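## Task

Lift the lid from culture plate C15 in plate nest N1 and set it into plate nest N2, lying flat within the locators and facing up. C15 has to stay flat within the locators of N1. Nothing may rely on the robot to stay put at the end; open the gripper and move the arm away afterwards.

## Robot and tools

Robot: a single six-joint arm carrying a two-finger parallel gripper, working on a table with two plate nests, N1 (holding the culture plate with its lid) and N2 (empty). Seated means the part lies flat within the nest's locators. Occasionally a held part gets a brief tug or a loose object gets a push. Never let anything leave the table.

Frame: the scene frame has its origin on the table surface under the arm base; +z is up, and looking along +x, +y is to the left. The arm base may sit slightly tilted. Results report end_effector_position (metres) and end_effector_quat_wxyz in this frame; the reported hand position can be off, more so when the arm is stretched far. end_effector_position is the spot between the pads when closed. The fingers point along the gripper's +z and close along its y. Fingertips extend about 33 mm past that spot when closed and about 9 mm when fully open; closing pushes the tips roughly 24 mm further from the arm, so keep that much clearance over a surface.

Tool execute_actions, argument actions: a list holding at most one item, or empty. An empty list just reports the state. An item with rows and optional steps (1 to 15, default 15) runs a move; each step lasts 1/30 s, each row covers one step and the final row is reused for remaining steps. An item with only steps (up to 300) is a wait that returns when that many steps have elapsed since the previous result. Optional pictures (true/false) decides whether camera images come back; by default they do. A rejected call sends nothing.

Each row is one flat list of 9 numbers for the single arm, all absolute targets, not offsets: J1 waist, J2 shoulder, J3 elbow, J4 forearm roll, J5 wrist pitch, J6 wrist roll, as joint angles in radians in the same order as the Joint positions line; then gripper position, force_limit, speed, each scaled in [-1, 1]. Joint ranges: waist -3.491 to 3.491, shoulder -3.140 to 3.140, elbow -1.187 to 4.328, forearm roll -3.316 to 3.316, wrist pitch -3.140 to 3.140, wrist roll -3.927 to 3.927. True ends may differ by up to 0.010 rad. A target beyond an end by over 0.010 rad, and further out than the joint's last reported angle, gets the call refused; a target past the real end is clipped there and a line "joint sent to its limit" may appear (possibly referring to an earlier move); its absence does not prove more room.

Gripper position: +1 fully open (140 mm), about -0.8 pads touching, -1 closes until blocked. force_limit: about 14 N at -1, 60 N at 0, 107 N at +1 on parts up to 40 mm wide. speed: about 30 mm/s at -1, 140 at 0, 250 at +1. To grasp, send -1 and confirm object_status is 2. object_status: 0 moving, 1 blocked while opening, 2 blocked while closing (holding), 3 reached target or pads met (thin items may still be held). It updates shortly after the fingers halt. Halted fingers stay until position changes by at least 0.01 or the object yields or slips, after which they continue toward the target. To squeeze harder while status is 2, raise force_limit and toggle position between -1 and -0.98. position_measured is in counts: 3 open, 230 pads met, not linear.

Motion limits: target speeds capped at 2.62 rad/s (waist, shoulder), 3.14 (elbow), 3.93 (wrist joints), with 0.5 s acceleration, and joints synchronized to arrive together. Each step the target is held within 0.805 rad (waist, shoulder), 0.966 (elbow) or 1.21 (wrist joints) of the measured angle, and all targets are pulled back if they would place the gripper over 70 mm from its measured position, so big moves need several calls. Between calls the arm keeps heading for the last row sent until it nearly stops or a step is HELD; then only a new action moves it further. Fingers already moving keep moving.

Result lines: Joint positions and Joint velocities in column order (rad, rad/s). "joint command not followed" means a clearance check altered or blocked targets (mount blocks and posts count as arm). HELD marks steps where a row was not fully sent. A torque fault (joint torque reaching its limit: 150 N m for waist, shoulder, elbow; 37.6 for the wrist joints; held weight included) or a force fault (150 N external force anywhere on arm, tool or load) halts the arm for 10 s, drops the rest of the call and lets the arm yield. MOTOR HOT warns of heating from carrying loads; reaching the limit brakes the arm (OVER-TEMPERATURE FAULT) until cool. Avoid stops, drops, slips, slams and hard pushes; move smoothly.

Tool zoom_image: camera ("cam_high" or "cam_wrist") and region [x0, y0, x1, y1] in that camera's pixels, origin top-left, at most 504 by 504; returns a closer look at its latest image. Both cameras are 504x504; cam_high is a pinhole with radial distortion, cam_wrist is a fisheye on the gripper.

Tool finished_scene: scene, the integer number of the current scene. The goal must hold after release. Replying without any tool call ends everything.

Each tool is called after "Call:" by a JSON object that holds its "op" and its "data".

## Session

Call:
{"op": "execute_actions", "data": {"actions": []}}

Scene clock: 0.00 s of 7200.00 s.
end_effector_position=(+0.6796, -0.1893, +0.2905) position_measured=3 object_status=3 end_effector_quat_wxyz=(+0.327, +0.358, +0.771, -0.414)
Joint positions: [ 0.257  0.342 -0.5    1.481 -1.173  2.298]
Joint velocities: [-0.     0.001 -0.001  0.001 -0.    -0.   ]

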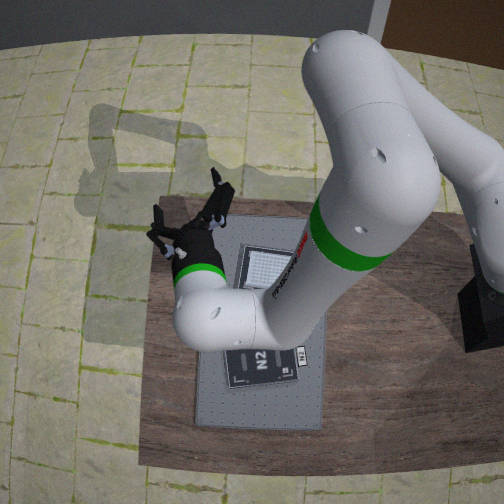

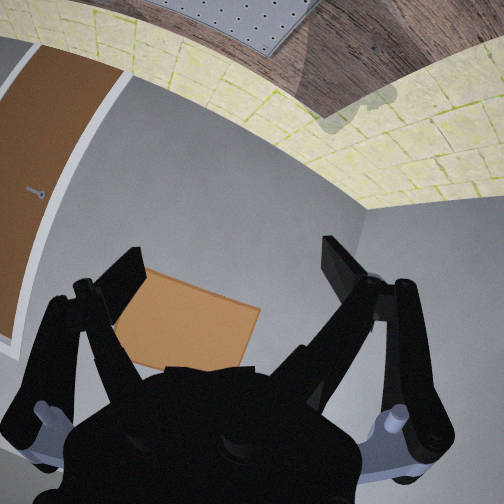

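Call:
{"op": "execute_actions", "data": {"actions": [{"rows":[[0.257,0,-0.3,0,-1.271,0,1,0,0]]}], "pictures": false}}

Call:
{"op": "execute_actions", "data": {"actions": [{"steps":120}]}}

Scene clock: 12.77 s of 7200.00 s.
end_effector_position=(+0.5615, -0.2194, +0.3163) position_measured=3 object_status=3 end_effector_quat_wxyz=(+0.315, +0.789, +0.431, -0.304)
Joint positions: [ 0.257  0.195 -0.414  0.886 -1.215  1.683]
Joint velocities: [ 0.001 -0.325  0.189 -1.46  -0.092 -1.77 ]
Steps of this call (steps 1 to 90: nothing new was sent; then 9.27 s passed at rest; steps 91 to 105: all 15 steps of this action). Readings (joint positions | what the end effector reports):
91: [0.257 0.342 -0.500 1.480 -1.173 2.298] | position_measured=3 object_status=3
92: [0.257 0.341 -0.500 1.475 -1.173 2.293] | position_measured=3 object_status=3
94: [0.257 0.331 -0.494 1.440 -1.176 2.257] | position_measured=3 object_status=3
98: [0.257 0.282 -0.465 1.265 -1.190 2.082] | position_measured=3 object_status=3
105: the state above

Scene clock: 16.77 s of 7200.00 s.
end_effector_position=(+0.4321, -0.0307, +0.2956) position_measured=3 object_status=3 end_effector_quat_wxyz=(+0.173, +0.761, -0.601, -0.171)
Joint positions: [ 0.257 -0.    -0.3   -0.    -1.271 -0.   ]
Joint velocities: [-0.001  0.    -0.     0.     0.    -0.001]
Steps of this call (steps 1 to 45: the robot went on to your last target; steps 46 to 110: nothing new was sent; then 0.33 s passed at rest). Readings (joint positions | what the end effector reports):
1: [0.257 0.184 -0.408 0.837 -1.218 1.622] | position_measured=3 object_status=3
2: [0.257 0.174 -0.402 0.789 -1.221 1.559] | position_measured=3 object_status=3
4: [0.257 0.153 -0.390 0.698 -1.227 1.429] | position_measured=3 object_status=3
8: [0.257 0.117 -0.369 0.533 -1.237 1.148] | position_measured=3 object_status=3
110: the state above
The arm was judged still, so your last target was given up. Only a new action makes it travel on or press farther. Fingers that are still opening or closing keep moving.

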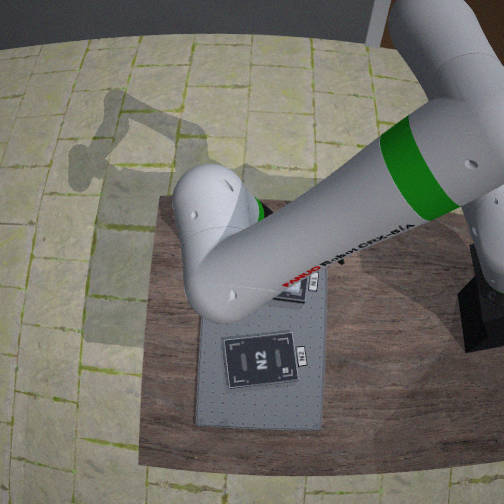

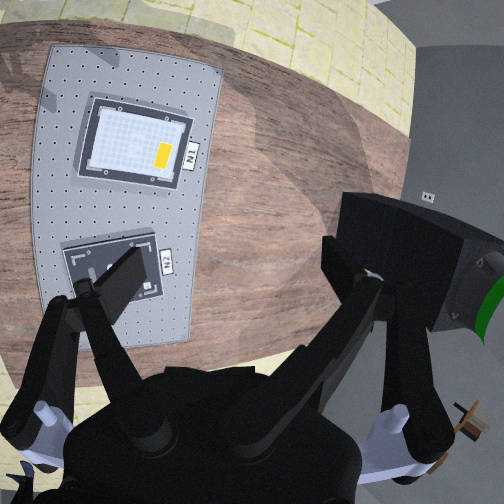

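Call:
{"op": "execute_actions", "data": {"actions": [{"rows":[[0.104,-0.07,-0.454,-0.031,-0.696,1.55,1,0,0]]}], "pictures": false}}

Call:
{"op": "execute_actions", "data": {"actions": [{"steps":50}]}}

Scene clock: 40.37 s of 7200.00 s.
end_effector_position=(+0.4937, -0.0554, +0.2558) position_measured=3 object_status=3 end_effector_quat_wxyz=(+0.030, +0.951, -0.292, -0.093)
Joint positions: [ 0.164 -0.043 -0.394 -0.019 -0.921  0.848]
Joint velocities: [-0.268 -0.122 -0.269 -0.055  1.     3.101]
Steps of this call (steps 1 to 90: nothing new was sent; then 20.10 s passed at rest; steps 91 to 105: all 15 steps of this action). Readings (joint positions | what the end effector reports):
91: [0.257 -0.000 -0.300 -0.000 -1.271 0.000] | position_measured=3 object_status=3
92: [0.257 -0.000 -0.300 -0.000 -1.269 0.005] | position_measured=3 object_status=3
94: [0.252 -0.002 -0.304 -0.001 -1.251 0.041] | position_measured=3 object_status=3
98: [0.230 -0.012 -0.327 -0.006 -1.168 0.217] | position_measured=3 object_status=3
105: the state above

Scene clock: 42.03 s of 7200.00 s.
end_effector_position=(+0.5361, -0.0798, +0.2474) position_measured=3 object_status=3 end_effector_quat_wxyz=(-0.000, +1.000, +0.021, -0.000)
Joint positions: [ 0.104 -0.07  -0.454 -0.031 -0.696  1.55 ]
Joint velocities: [-0.001  0.001  0.    -0.    -0.002  0.   ]
Steps of this call (steps 1 to 30: the robot went on to your last target; steps 31 to 50: nothing new was sent). Readings (joint positions | what the end effector reports):
1: [0.155 -0.047 -0.403 -0.021 -0.888 0.950] | position_measured=3 object_status=3
2: [0.147 -0.050 -0.411 -0.022 -0.857 1.046] | position_measured=3 object_status=3
4: [0.133 -0.057 -0.425 -0.025 -0.803 1.214] | position_measured=3 object_status=3
8: [0.113 -0.066 -0.445 -0.029 -0.728 1.449] | position_measured=3 object_status=3
50: the state above
The arm was judged still, so your last target was given up. Only a new action makes it travel on or press farther. Fingers that are still opening or closing keep moving.

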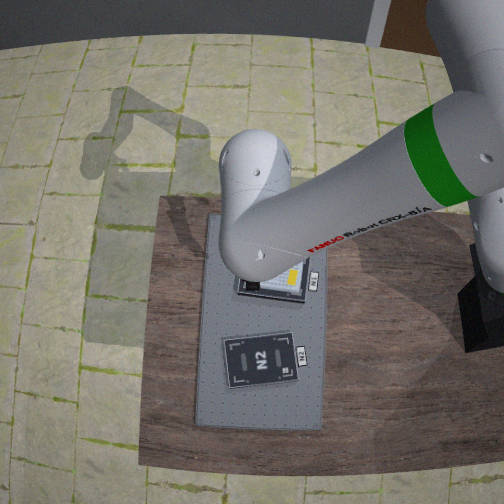

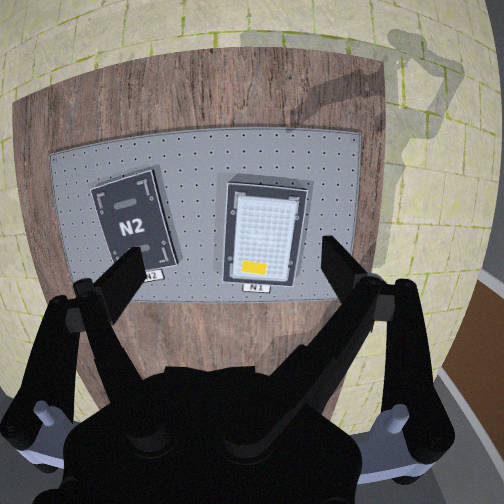

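Call:
{"op": "execute_actions", "data": {"actions": [{"rows":[[0.003,0.203,-0.499,-0.18,-0.388,1.64,1,0,0]]}], "pictures": false}}

Call:
{"op": "execute_actions", "data": {"actions": [{"steps":35}]}}

Scene clock: 53.37 s of 7200.00 s.
end_effector_position=(+0.4870, -0.1224, +0.1234) position_measured=3 object_status=3 end_effector_quat_wxyz=(-0.001, +0.999, -0.048, -0.001)
Joint positions: [ 0.006  0.196 -0.498 -0.176 -0.396  1.638]
Joint velocities: [-0.081  0.216 -0.035 -0.117  0.245  0.071]
Steps of this call (steps 1 to 90: nothing new was sent; then 7.83 s passed at rest; steps 91 to 105: all 15 steps of this action). Readings (joint positions | what the end effector reports):
91: [0.104 -0.070 -0.454 -0.031 -0.696 1.550] | position_measured=3 object_status=3
92: [0.103 -0.067 -0.454 -0.033 -0.692 1.551] | position_measured=3 object_status=3
94: [0.094 -0.043 -0.458 -0.046 -0.665 1.559] | position_measured=3 object_status=3
98: [0.057 0.057 -0.475 -0.100 -0.553 1.592] | position_measured=3 object_status=3
105: the state above

Scene clock: 54.53 s of 7200.00 s.
end_effector_position=(+0.4853, -0.1238, +0.1206) position_measured=3 object_status=3 end_effector_quat_wxyz=(-0.000, +0.999, -0.050, -0.001)
Joint positions: [ 0.003  0.203 -0.499 -0.18  -0.388  1.64 ]
Joint velocities: [-0.     0.    -0.     0.001 -0.001  0.001]
Steps of this call (steps 1 to 15: the robot went on to your last target; steps 16 to 35: nothing new was sent). Readings (joint positions | what the end effector reports):
1: [0.004 0.201 -0.499 -0.179 -0.390 1.639] | position_measured=3 object_status=3
2: [0.003 0.202 -0.499 -0.180 -0.389 1.640] | position_measured=3 object_status=3
4: [0.003 0.203 -0.499 -0.180 -0.388 1.640] | position_measured=3 object_status=3
8: [0.003 0.203 -0.499 -0.180 -0.388 1.640] | position_measured=3 object_status=3
35: the state above
The arm was judged still, so your last target was given up. Only a new action makes it travel on or press farther. Fingers that are still opening or closing keep moving.

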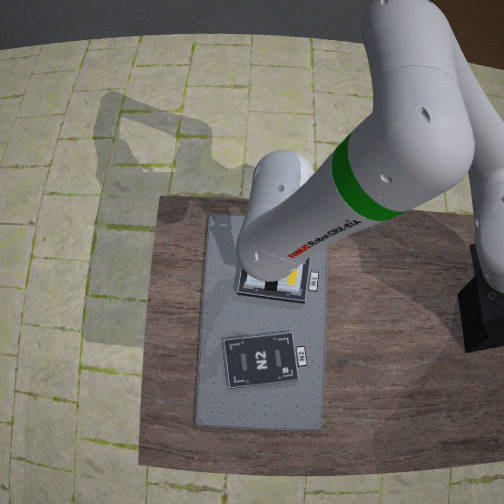

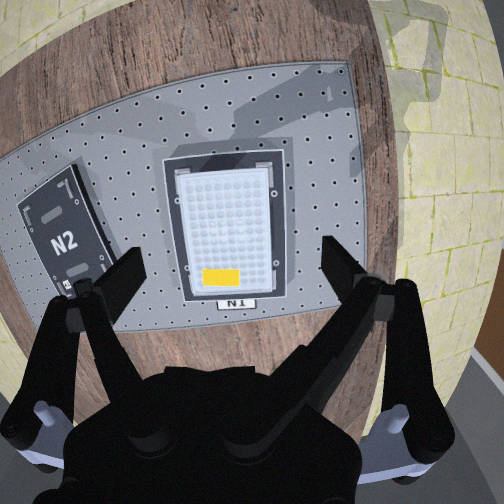

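Call:
{"op": "execute_actions", "data": {"actions": [{"rows":[[0.018,0.293,-0.477,-0.194,-0.32,1.644,0.5,-0.5,0]]}], "pictures": false}}

Call:
{"op": "execute_actions", "data": {"actions": [{"steps":15}]}}

Call:
{"op": "zoom_image", "data": {"camera": "cam_wrist", "region": [120,120,340,340]}}

Scene clock: 65.67 s of 7200.00 s.
end_effector_position=(+0.4843, -0.1197, +0.0856) position_measured=66 object_status=0 end_effector_quat_wxyz=(-0.000, +0.999, -0.050, -0.001)
Joint positions: [ 0.018  0.293 -0.477 -0.194 -0.32   1.644]
Joint velocities: [ 0.001  0.001  0.001  0.002 -0.    -0.001]
Steps of this call (steps 1 to 90: nothing new was sent; then 7.63 s passed at rest; steps 91 to 105: all 15 steps of this action). Readings (joint positions | what the end effector reports):
91: [0.003 0.203 -0.499 -0.180 -0.388 1.640] | position_measured=3 object_status=0
92: [0.003 0.206 -0.499 -0.180 -0.385 1.640] | position_measured=7 object_status=0
94: [0.007 0.230 -0.493 -0.184 -0.367 1.641] | position_measured=22 object_status=0
98: [0.017 0.289 -0.478 -0.193 -0.323 1.644] | position_measured=52 object_status=0
105: the state above

Scene clock: 66.17 s of 7200.00 s.
end_effector_position=(+0.4843, -0.1197, +0.0856) position_measured=66 object_status=3 end_effector_quat_wxyz=(-0.000, +0.999, -0.050, -0.001)
Joint positions: [ 0.018  0.293 -0.477 -0.194 -0.32   1.644]
Joint velocities: [ 0.    -0.     0.    -0.001 -0.001  0.   ]
Steps of this call (steps 1 to 15: the robot went on to your last target). Readings (joint positions | what the end effector reports):
1: [0.018 0.293 -0.477 -0.194 -0.320 1.644] | position_measured=66 object_status=3
2: [0.018 0.293 -0.477 -0.194 -0.320 1.644] | position_measured=66 object_status=3
4: [0.018 0.293 -0.477 -0.194 -0.320 1.644] | position_measured=66 object_status=3
8: [0.018 0.293 -0.477 -0.194 -0.320 1.644] | position_measured=66 object_status=3
15: the state above
The arm was judged still, so your last target was given up. Only a new action makes it travel on or press farther. Fingers that are still opening or closing keep moving.

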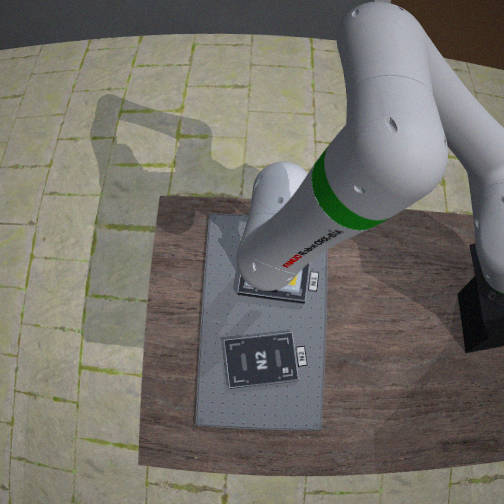

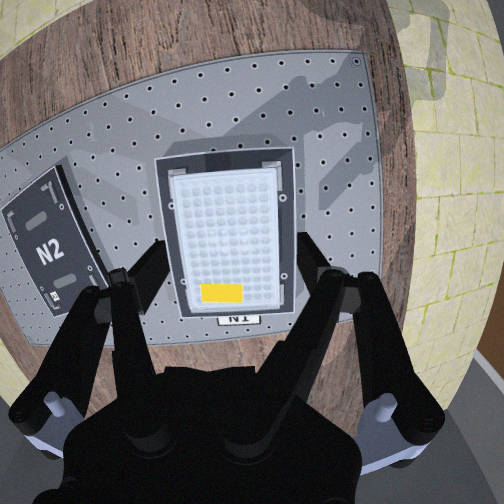

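Region (120, 120, 340, 340) of cam_wrist's 504x504 image, scaled by 2.291, with more detail than that image has.

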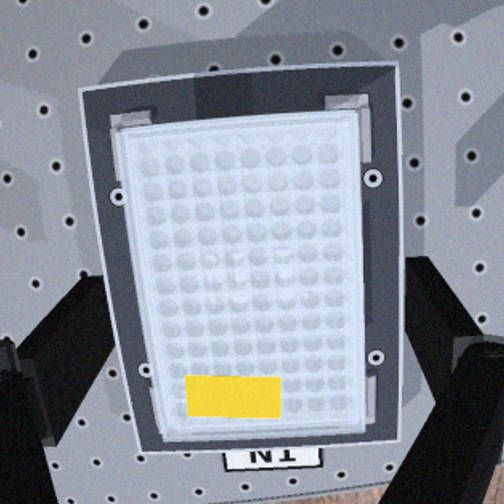

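Call:
{"op": "execute_actions", "data": {"actions": [{"rows":[[0.028,0.345,-0.461,-0.202,-0.283,1.645,0.5,-0.5,0]]}], "pictures": false}}

Call:
{"op": "execute_actions", "data": {"actions": [{"rows":[[0.028,0.345,-0.461,-0.202,-0.283,1.645,0.1,-0.5,-0.5]]}]}}

Call:
{"op": "zoom_image", "data": {"camera": "cam_wrist", "region": [120,120,340,340]}}

Scene clock: 75.37 s of 7200.00 s.
end_effector_position=(+0.4841, -0.1165, +0.0655) position_measured=66 object_status=3 end_effector_quat_wxyz=(-0.000, +0.999, -0.050, -0.001)
Joint positions: [ 0.028  0.345 -0.461 -0.202 -0.283  1.645]
Joint velocities: [ 0.     0.     0.    -0.001 -0.001 -0.001]
Steps of this call (steps 1 to 90: nothing new was sent; then 5.70 s passed at rest; steps 91 to 105: all 15 steps of this action). Readings (joint positions | what the end effector reports):
91: [0.018 0.293 -0.477 -0.194 -0.320 1.644] | position_measured=66 object_status=3
92: [0.019 0.297 -0.476 -0.195 -0.317 1.644] | position_measured=66 object_status=3
94: [0.023 0.319 -0.469 -0.198 -0.301 1.645] | position_measured=66 object_status=3
98: [0.028 0.344 -0.461 -0.202 -0.284 1.645] | position_measured=66 object_status=3
105: the state above

Scene clock: 75.87 s of 7200.00 s.
end_effector_position=(+0.4841, -0.1165, +0.0654) position_measured=102 object_status=2 end_effector_quat_wxyz=(-0.000, +0.999, -0.050, -0.001)
Joint positions: [ 0.028  0.345 -0.461 -0.202 -0.283  1.645]
Joint velocities: [ 0.001  0.     0.     0.     0.001 -0.   ]
Steps of this call (steps 1 to 15: all 15 steps of this action). Readings (joint positions | what the end effector reports):
1: [0.028 0.345 -0.461 -0.202 -0.283 1.645] | position_measured=66 object_status=0
2: [0.028 0.345 -0.461 -0.202 -0.283 1.645] | position_measured=69 object_status=0
4: [0.028 0.345 -0.461 -0.202 -0.283 1.645] | position_measured=78 object_status=0
8: [0.028 0.345 -0.461 -0.202 -0.283 1.645] | position_measured=96 object_status=0
15: the state above

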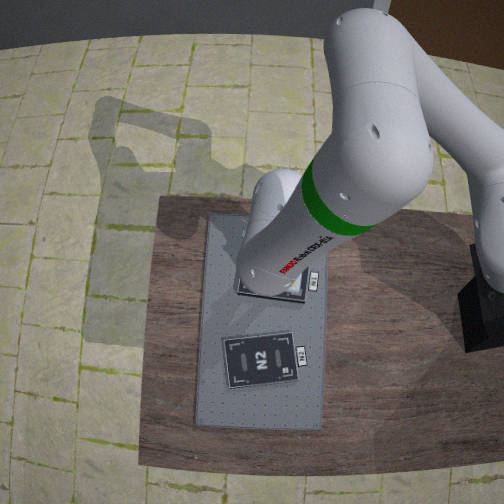

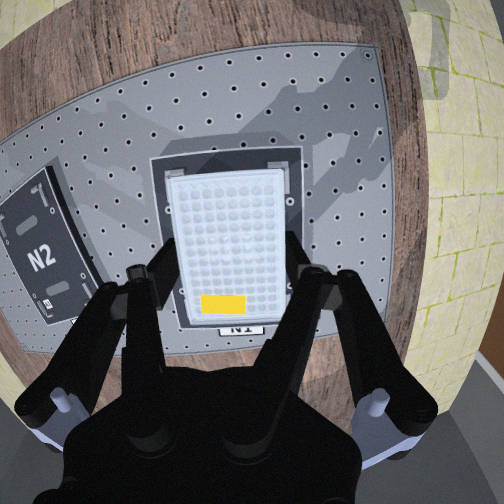

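Region (120, 120, 340, 340) of cam_wrist's 504x504 image, scaled by 2.291, with more detail than that image has.

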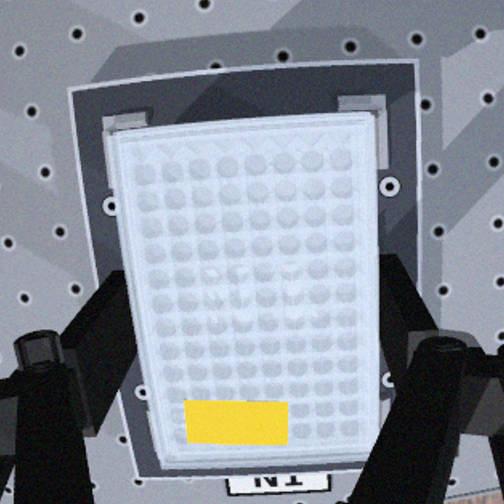

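Call:
{"op": "execute_actions", "data": {"actions": [{"rows":[[0.027,0.335,-0.464,-0.199,-0.29,1.643,0.1,-0.5,0],[0.027,0.335,-0.464,-0.199,-0.29,1.643,0.1,-0.5,0],[0.027,0.335,-0.464,-0.199,-0.29,1.643,0.1,-0.5,0],[0.027,0.335,-0.464,-0.199,-0.29,1.643,0.1,-0.5,0],[0.024,0.267,-0.486,-0.174,-0.34,1.619,0.1,-0.5,0]]}]}}

Scene clock: 81.30 s of 7200.00 s.
end_effector_position=(+0.4852, -0.1172, +0.0951) position_measured=102 object_status=2 end_effector_quat_wxyz=(-0.000, +0.999, -0.050, -0.003)
Joint positions: [ 0.024  0.267 -0.486 -0.174 -0.34   1.619]
Joint velocities: [-0.    -0.004 -0.001  0.    -0.003 -0.001]
Steps of this call (steps 1 to 15: the robot went on to your last target; steps 16 to 90: nothing new was sent; then 1.93 s passed at rest; steps 91 to 105: all 15 steps of this action). Readings (joint positions | what the end effector reports):
91: [0.028 0.345 -0.461 -0.202 -0.283 1.645] | position_measured=102 object_status=2
92: [0.028 0.343 -0.461 -0.202 -0.285 1.645] | position_measured=102 object_status=2
94: [0.028 0.337 -0.463 -0.200 -0.289 1.643] | position_measured=102 object_status=2
98: [0.026 0.307 -0.473 -0.189 -0.311 1.633] | position_measured=102 object_status=2
105: the state above

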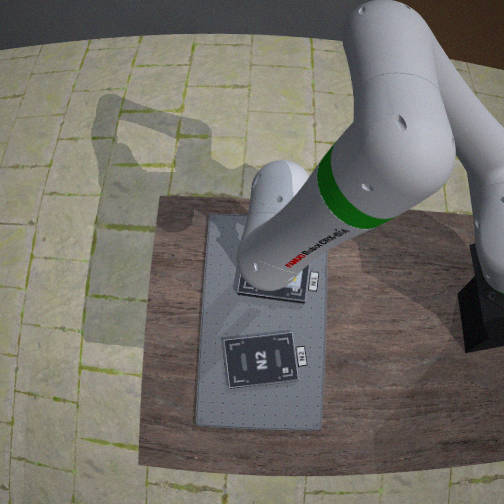

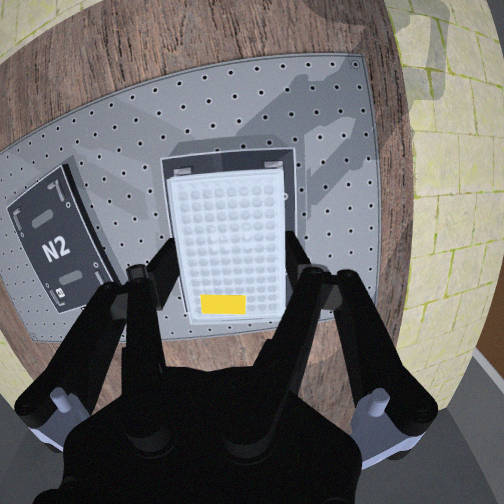

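Call:
{"op": "zoom_image", "data": {"camera": "cam_wrist", "region": [120,120,340,340]}}

Region (120, 120, 340, 340) of cam_wrist's 504x504 image, scaled by 2.291, with more detail than that image has.

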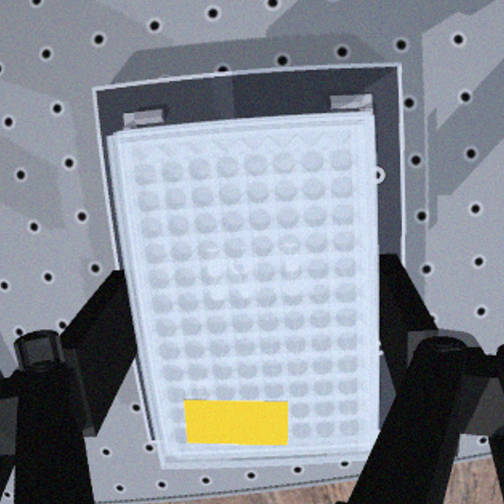

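Call:
{"op": "execute_actions", "data": {"actions": [{"rows":[[0.027,0.325,-0.4675,-0.196,-0.297,1.64,0.1,-0.5,0]]}], "pictures": false}}

Call:
{"op": "execute_actions", "data": {"actions": [{"rows":[[0.028,0.345,-0.461,-0.202,-0.283,1.645,0.1,-0.5,0]],"steps":10}], "pictures": false}}

Call:
{"op": "execute_actions", "data": {"actions": [{"rows":[[0.028,0.345,-0.461,-0.202,-0.283,1.645,0.35,-0.5,0]],"steps":6}], "pictures": false}}

Call:
{"op": "execute_actions", "data": {"actions": [{"rows":[[0.027,0.327,-0.467,-0.196,-0.296,1.64,0.35,-0.5,0]],"steps":9}], "pictures": false}}

Call:
{"op": "execute_actions", "data": {"actions": [{"rows":[[0.027,0.327,-0.467,-0.196,-0.296,1.64,0.1,-0.5,-0.5]],"steps":12}]}}

Call:
{"op": "execute_actions", "data": {"actions": [{"rows":[[0.024,0.267,-0.486,-0.174,-0.336,1.619,0.1,-0.5,0]]}]}}

Call:
{"op": "zoom_image", "data": {"camera": "cam_wrist", "region": [120,120,340,340]}}

Scene clock: 99.17 s of 7200.00 s.
end_effector_position=(+0.4847, -0.1165, +0.0731) position_measured=102 object_status=2 end_effector_quat_wxyz=(-0.001, +0.999, -0.050, -0.001)
Joint positions: [ 0.027  0.325 -0.468 -0.196 -0.297  1.64 ]
Joint velocities: [ 0.     0.001  0.001 -0.001 -0.001  0.   ]
Steps of this call (steps 1 to 15: the robot went on to your last target; steps 16 to 90: nothing new was sent; then 14.37 s passed at rest; steps 91 to 105: all 15 steps of this action). Readings (joint positions | what the end effector reports):
91: [0.024 0.267 -0.486 -0.174 -0.340 1.619] | position_measured=102 object_status=2
92: [0.024 0.270 -0.486 -0.175 -0.338 1.620] | position_measured=102 object_status=2
94: [0.025 0.293 -0.478 -0.184 -0.320 1.629] | position_measured=102 object_status=2
98: [0.027 0.324 -0.468 -0.196 -0.298 1.640] | position_measured=102 object_status=2
105: the state above

Scene clock: 99.50 s of 7200.00 s.
end_effector_position=(+0.4842, -0.1165, +0.0655) position_measured=102 object_status=2 end_effector_quat_wxyz=(-0.000, +0.999, -0.050, -0.001)
Joint positions: [ 0.028  0.345 -0.461 -0.202 -0.283  1.645]
Joint velocities: [ 0.001  0.002  0.    -0.001  0.001 -0.001]
Steps of this call (steps 1 to 10: all 10 steps of this action). Readings (joint positions | what the end effector reports):
1: [0.027 0.325 -0.467 -0.196 -0.297 1.640] | position_measured=102 object_status=2
2: [0.027 0.328 -0.466 -0.197 -0.294 1.641] | position_measured=102 object_status=2
4: [0.028 0.341 -0.463 -0.201 -0.286 1.644] | position_measured=102 object_status=2
8: [0.028 0.345 -0.461 -0.202 -0.283 1.645] | position_measured=102 object_status=2
10: the state above

Scene clock: 99.70 s of 7200.00 s.
end_effector_position=(+0.4841, -0.1165, +0.0654) position_measured=85 object_status=0 end_effector_quat_wxyz=(-0.000, +0.999, -0.050, -0.001)
Joint positions: [ 0.028  0.345 -0.461 -0.202 -0.283  1.645]
Joint velocities: [ 0.    -0.001  0.     0.001 -0.002  0.   ]
Steps of this call (steps 1 to 6: all 6 steps of this action). Readings (joint positions | what the end effector reports):
1: [0.028 0.345 -0.461 -0.202 -0.283 1.645] | position_measured=102 object_status=0
2: [0.028 0.345 -0.461 -0.202 -0.283 1.645] | position_measured=102 object_status=0
4: [0.028 0.345 -0.461 -0.202 -0.283 1.645] | position_measured=86 object_status=0
6: the state above

Scene clock: 100.00 s of 7200.00 s.
end_effector_position=(+0.4845, -0.1165, +0.0722) position_measured=85 object_status=3 end_effector_quat_wxyz=(-0.001, +0.999, -0.050, -0.002)
Joint positions: [ 0.027  0.327 -0.467 -0.196 -0.296  1.64 ]
Joint velocities: [-0.001 -0.004 -0.002  0.    -0.002 -0.001]
Steps of this call (steps 1 to 9: all 9 steps of this action). Readings (joint positions | what the end effector reports):
1: [0.028 0.345 -0.461 -0.202 -0.283 1.645] | position_measured=85 object_status=0
2: [0.028 0.343 -0.461 -0.202 -0.285 1.645] | position_measured=85 object_status=0
4: [0.028 0.331 -0.465 -0.198 -0.293 1.641] | position_measured=85 object_status=0
8: [0.027 0.327 -0.467 -0.196 -0.296 1.640] | position_measured=85 object_status=3
9: the state above

Scene clock: 100.40 s of 7200.00 s.
end_effector_position=(+0.4845, -0.1166, +0.0724) position_measured=103 object_status=0 end_effector_quat_wxyz=(-0.001, +0.999, -0.050, -0.002)
Joint positions: [ 0.027  0.327 -0.467 -0.196 -0.296  1.64 ]
Joint velocities: [-0.001 -0.     0.    -0.    -0.     0.   ]
Steps of this call (steps 1 to 12: all 12 steps of this action). Readings (joint positions | what the end effector reports):
1: [0.027 0.327 -0.467 -0.196 -0.296 1.640] | position_measured=85 object_status=0
2: [0.027 0.327 -0.467 -0.196 -0.296 1.640] | position_measured=87 object_status=0
4: [0.027 0.327 -0.467 -0.196 -0.296 1.640] | position_measured=97 object_status=0
8: [0.027 0.327 -0.467 -0.196 -0.296 1.640] | position_measured=103 object_status=0
12: the state above

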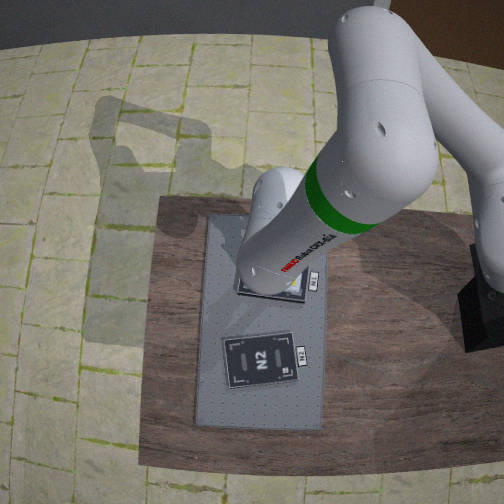

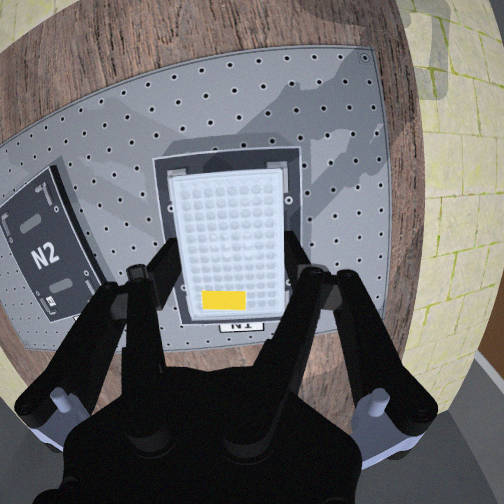

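Scene clock: 100.90 s of 7200.00 s.
end_effector_position=(+0.4867, -0.1174, +0.0952) position_measured=103 object_status=2 end_effector_quat_wxyz=(+0.000, +0.999, -0.050, -0.001)
Joint positions: [ 0.024  0.267 -0.486 -0.174 -0.336  1.619]
Joint velocities: [-0.001  0.     0.     0.001  0.001 -0.001]
Steps of this call (steps 1 to 15: all 15 steps of this action). Readings (joint positions | what the end effector reports):
1: [0.027 0.327 -0.467 -0.196 -0.296 1.640] | position_measured=103 object_status=0
2: [0.027 0.324 -0.468 -0.195 -0.298 1.639] | position_measured=103 object_status=2
4: [0.026 0.300 -0.476 -0.186 -0.314 1.631] | position_measured=103 object_status=2
8: [0.024 0.268 -0.486 -0.174 -0.335 1.619] | position_measured=103 object_status=2
15: the state above

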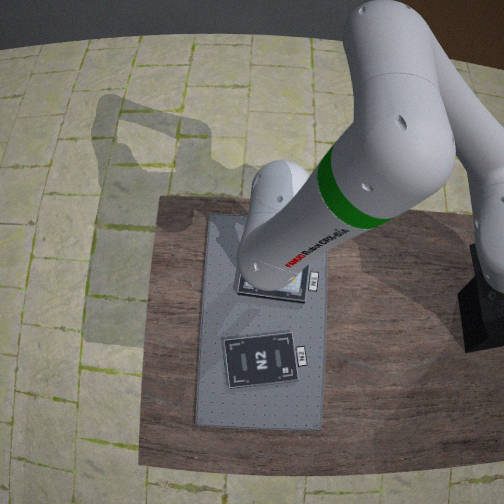

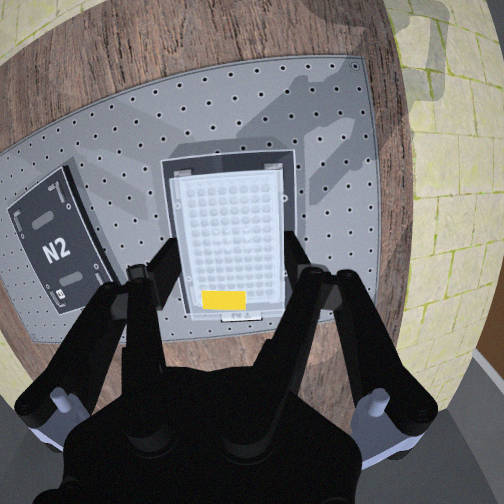

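Region (120, 120, 340, 340) of cam_wrist's 504x504 image, scaled by 2.291, with more detail than that image has.

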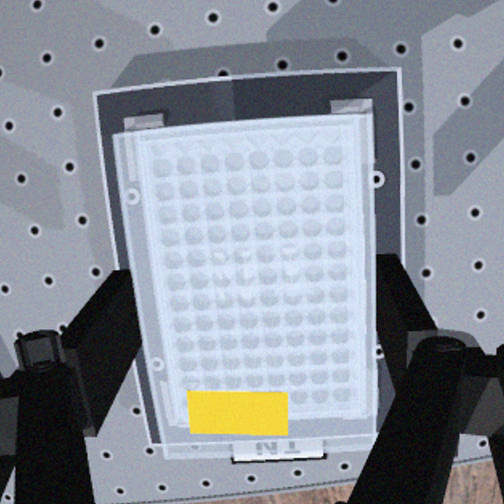

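Call:
{"op": "execute_actions", "data": {"actions": [{"rows":[[0.447,0.224,-0.686,0.646,-0.234,0.684,0.1,-0.5,0]]}], "pictures": false}}

Call:
{"op": "execute_actions", "data": {"actions": [{"steps":35}]}}

Call:
{"op": "zoom_image", "data": {"camera": "cam_wrist", "region": [120,120,340,340]}}

Scene clock: 111.73 s of 7200.00 s.
end_effector_position=(+0.5092, -0.0079, +0.0933) position_measured=103 object_status=2 end_effector_quat_wxyz=(+0.013, +1.000, +0.022, -0.010)
Joint positions: [ 0.29   0.24  -0.612  0.342 -0.272  1.03 ]
Joint velocities: [ 0.636 -0.065 -0.3    1.223  0.153 -1.396]
Steps of this call (steps 1 to 15: the robot went on to your last target; steps 16 to 90: nothing new was sent; then 7.33 s passed at rest; steps 91 to 105: all 15 steps of this action). Readings (joint positions | what the end effector reports):
91: [0.024 0.267 -0.486 -0.174 -0.336 1.619] | position_measured=103 object_status=2
92: [0.026 0.267 -0.487 -0.169 -0.336 1.613] | position_measured=103 object_status=2
94: [0.042 0.265 -0.495 -0.138 -0.332 1.578] | position_measured=103 object_status=2
98: [0.122 0.257 -0.532 0.016 -0.312 1.402] | position_measured=103 object_status=2
105: the state above

Scene clock: 112.90 s of 7200.00 s.
end_effector_position=(+0.5093, +0.0881, +0.0965) position_measured=103 object_status=2 end_effector_quat_wxyz=(-0.000, +0.998, +0.068, -0.000)
Joint positions: [ 0.447  0.224 -0.686  0.646 -0.234  0.684]
Joint velocities: [-0.     0.     0.001 -0.001  0.     0.   ]
Steps of this call (steps 1 to 30: the robot went on to your last target; steps 31 to 35: nothing new was sent). Readings (joint positions | what the end effector reports):
1: [0.312 0.238 -0.622 0.384 -0.267 0.983] | position_measured=103 object_status=2
2: [0.332 0.236 -0.632 0.424 -0.262 0.937] | position_measured=103 object_status=2
4: [0.373 0.232 -0.651 0.502 -0.252 0.848] | position_measured=103 object_status=2
8: [0.434 0.225 -0.680 0.620 -0.237 0.713] | position_measured=103 object_status=2
35: the state above
The arm was judged still, so your last target was given up. Only a new action makes it travel on or press farther. Fingers that are still opening or closing keep moving.

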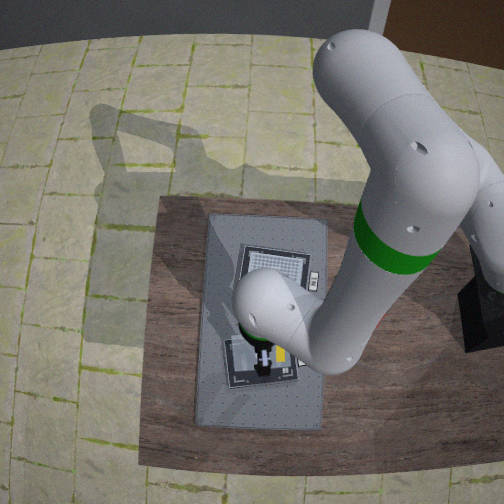

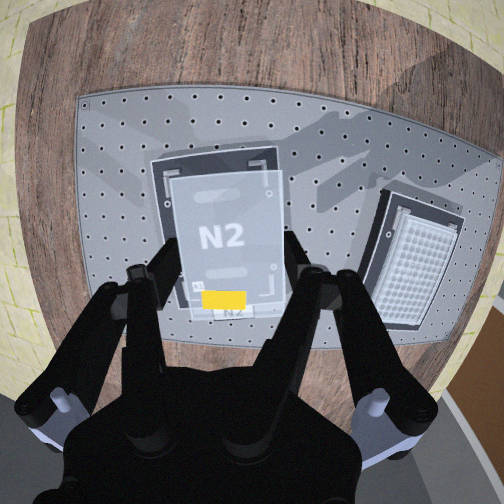

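Region (120, 120, 340, 340) of cam_wrist's 504x504 image, scaled by 2.291, with more detail than that image has.

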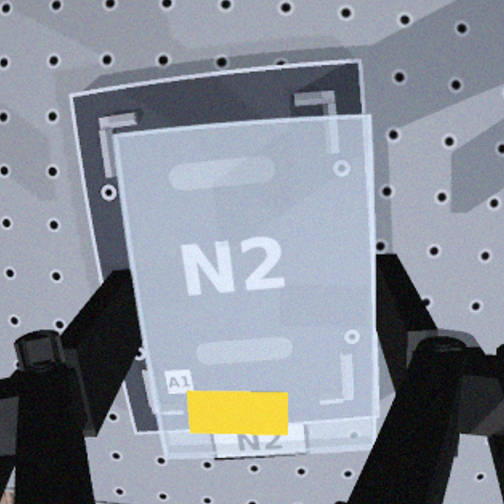

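Call:
{"op": "execute_actions", "data": {"actions": [{"rows":[[0.4065,0.285,-0.717,0.93,-0.152,0.463,0.1,-0.5,0]]}], "pictures": false}}

Call:
{"op": "execute_actions", "data": {"actions": [{"steps":10}]}}

Call:
{"op": "zoom_image", "data": {"camera": "cam_wrist", "region": [120,120,340,340]}}

Scene clock: 127.77 s of 7200.00 s.
end_effector_position=(+0.5078, +0.1004, +0.0728) position_measured=103 object_status=2 end_effector_quat_wxyz=(-0.000, +0.996, +0.085, -0.000)
Joint positions: [ 0.407  0.285 -0.717  0.93  -0.152  0.463]
Joint velocities: [-0.001  0.002 -0.001  0.002  0.001 -0.003]
Steps of this call (steps 1 to 90: nothing new was sent; then 11.37 s passed at rest; steps 91 to 105: all 15 steps of this action). Readings (joint positions | what the end effector reports):
91: [0.447 0.224 -0.686 0.646 -0.234 0.684] | position_measured=103 object_status=2
92: [0.447 0.224 -0.687 0.652 -0.232 0.680] | position_measured=103 object_status=2
94: [0.442 0.232 -0.690 0.687 -0.222 0.652] | position_measured=103 object_status=2
98: [0.419 0.267 -0.708 0.844 -0.177 0.530] | position_measured=103 object_status=2
105: the state above

Scene clock: 128.10 s of 7200.00 s.
end_effector_position=(+0.5077, +0.1004, +0.0727) position_measured=103 object_status=2 end_effector_quat_wxyz=(-0.000, +0.996, +0.085, -0.000)
Joint positions: [ 0.407  0.285 -0.717  0.93  -0.152  0.463]
Joint velocities: [ 0.     0.001 -0.001  0.002 -0.    -0.   ]
Steps of this call (steps 1 to 10: the robot went on to your last target). Readings (joint positions | what the end effector reports):
1: [0.407 0.285 -0.717 0.930 -0.152 0.463] | position_measured=103 object_status=2
2: [0.407 0.285 -0.717 0.930 -0.152 0.463] | position_measured=103 object_status=2
4: [0.407 0.285 -0.717 0.930 -0.152 0.463] | position_measured=103 object_status=2
8: [0.407 0.285 -0.717 0.930 -0.152 0.463] | position_measured=103 object_status=2
10: the state above

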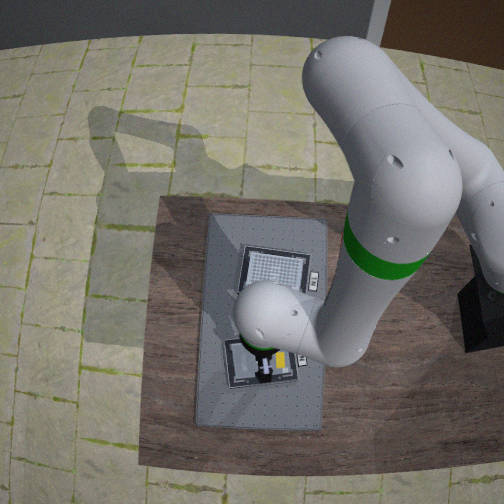

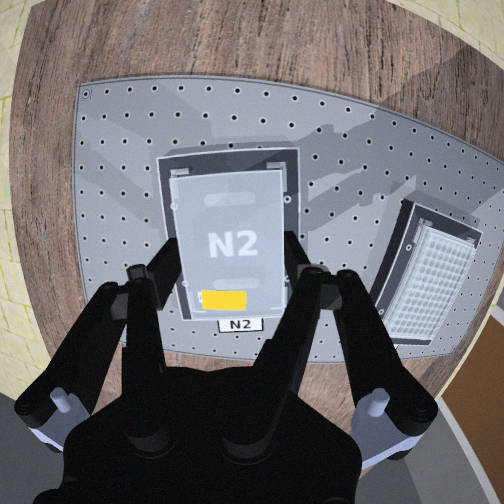

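Region (120, 120, 340, 340) of cam_wrist's 504x504 image, scaled by 2.291, with more detail than that image has.

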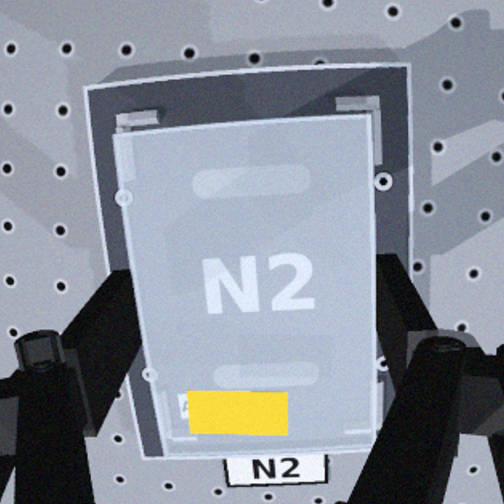

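Call:
{"op": "execute_actions", "data": {"actions": [{"rows":[[0.3765,0.308,-0.7193,1.04,-0.1275,0.39,0.1,-0.5,0]]}]}}

Call:
{"op": "zoom_image", "data": {"camera": "cam_wrist", "region": [120,120,340,340]}}

Scene clock: 143.50 s of 7200.00 s.
end_effector_position=(+0.5094, +0.1000, +0.0641) position_measured=103 object_status=2 end_effector_quat_wxyz=(+0.001, +0.996, +0.092, -0.001)
Joint positions: [ 0.377  0.308 -0.719  1.04  -0.128  0.39 ]
Joint velocities: [-0.001 -0.     0.     0.001 -0.    -0.   ]
Steps of this call (steps 1 to 15: the robot went on to your last target; steps 16 to 90: nothing new was sent; then 11.90 s passed at rest; steps 91 to 105: all 15 steps of this action). Readings (joint positions | what the end effector reports):
91: [0.406 0.285 -0.717 0.930 -0.152 0.463] | position_measured=103 object_status=2
92: [0.405 0.286 -0.717 0.936 -0.151 0.459] | position_measured=103 object_status=2
94: [0.395 0.294 -0.718 0.971 -0.143 0.436] | position_measured=103 object_status=2
98: [0.377 0.308 -0.719 1.037 -0.128 0.392] | position_measured=103 object_status=2
105: the state above

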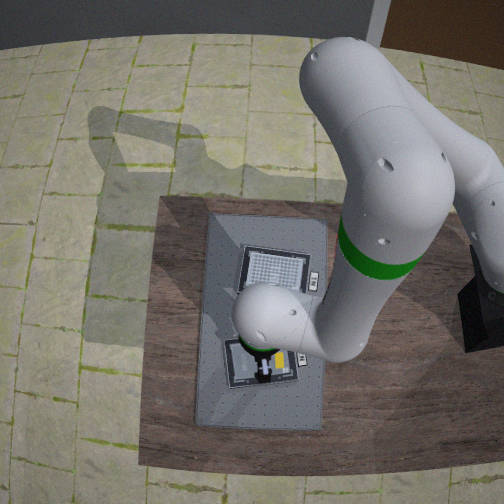

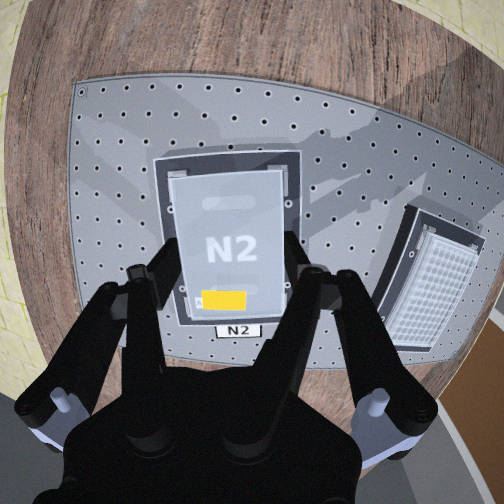

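Region (120, 120, 340, 340) of cam_wrist's 504x504 image, scaled by 2.291, with more detail than that image has.

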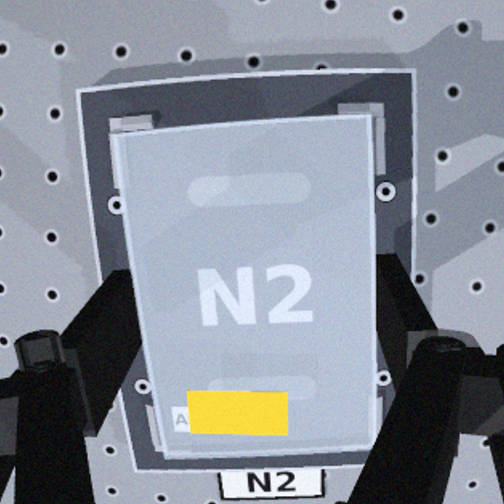

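Call:
{"op": "execute_actions", "data": {"actions": [{"rows":[[0.3785,0.307,-0.7225,1.04,-0.1275,0.365,0.1,-0.5,0]],"steps":10}]}}

Call:
{"op": "zoom_image", "data": {"camera": "cam_wrist", "region": [120,120,340,340]}}

Call:
{"op": "execute_actions", "data": {"actions": [{"rows":[[0.3775,0.322,-0.713,1.04,-0.1275,0.365,0.1,-0.5,0]],"steps":12}]}}

Call:
{"op": "zoom_image", "data": {"camera": "cam_wrist", "region": [120,120,340,340]}}

Scene clock: 153.43 s of 7200.00 s.
end_effector_position=(+0.5073, +0.1005, +0.0641) position_measured=103 object_status=2 end_effector_quat_wxyz=(+0.001, +0.997, +0.080, -0.002)
Joint positions: [ 0.378  0.307 -0.722  1.04  -0.127  0.365]
Joint velocities: [ 0.002 -0.     0.     0.001  0.    -0.002]
Steps of this call (steps 1 to 15: the robot went on to your last target; steps 16 to 90: nothing new was sent; then 6.60 s passed at rest; steps 91 to 100: all 10 steps of this action). Readings (joint positions | what the end effector reports):
91: [0.376 0.308 -0.719 1.040 -0.127 0.390] | position_measured=103 object_status=2
92: [0.377 0.308 -0.720 1.040 -0.127 0.384] | position_measured=103 object_status=2
94: [0.378 0.308 -0.722 1.040 -0.127 0.370] | position_measured=103 object_status=2
98: [0.378 0.307 -0.722 1.040 -0.127 0.365] | position_measured=103 object_status=2
100: the state above

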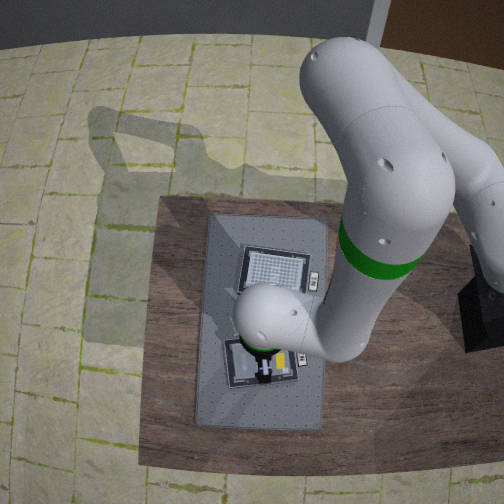

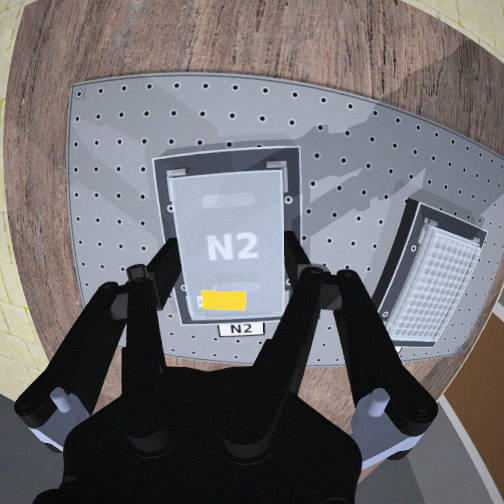

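Region (120, 120, 340, 340) of cam_wrist's 504x504 image, scaled by 2.291, with more detail than that image has.

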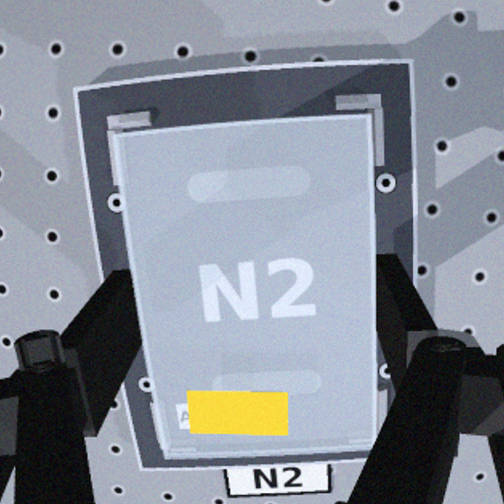

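Scene clock: 153.83 s of 7200.00 s.
end_effector_position=(+0.5072, +0.1005, +0.0590) position_measured=103 object_status=2 end_effector_quat_wxyz=(+0.002, +0.997, +0.080, -0.005)
Joint positions: [ 0.378  0.322 -0.713  1.04  -0.127  0.365]
Joint velocities: [-0.002  0.001  0.001 -0.002 -0.001 -0.   ]
Steps of this call (steps 1 to 12: all 12 steps of this action). Readings (joint positions | what the end effector reports):
1: [0.378 0.307 -0.722 1.040 -0.127 0.365] | position_measured=103 object_status=2
2: [0.378 0.310 -0.721 1.040 -0.127 0.365] | position_measured=103 object_status=2
4: [0.378 0.319 -0.716 1.040 -0.127 0.365] | position_measured=103 object_status=2
8: [0.378 0.322 -0.713 1.040 -0.127 0.365] | position_measured=103 object_status=2
12: the state above

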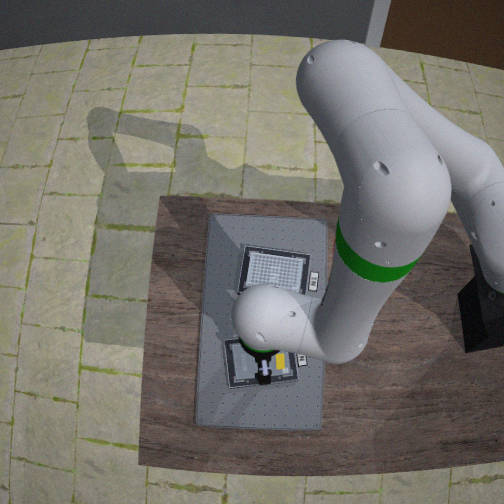

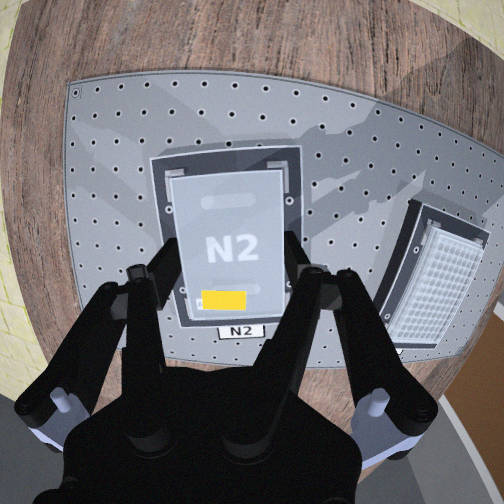

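Region (120, 120, 340, 340) of cam_wrist's 504x504 image, scaled by 2.291, with more detail than that image has.

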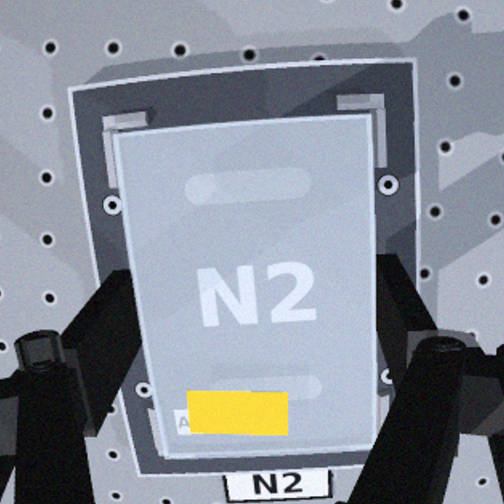

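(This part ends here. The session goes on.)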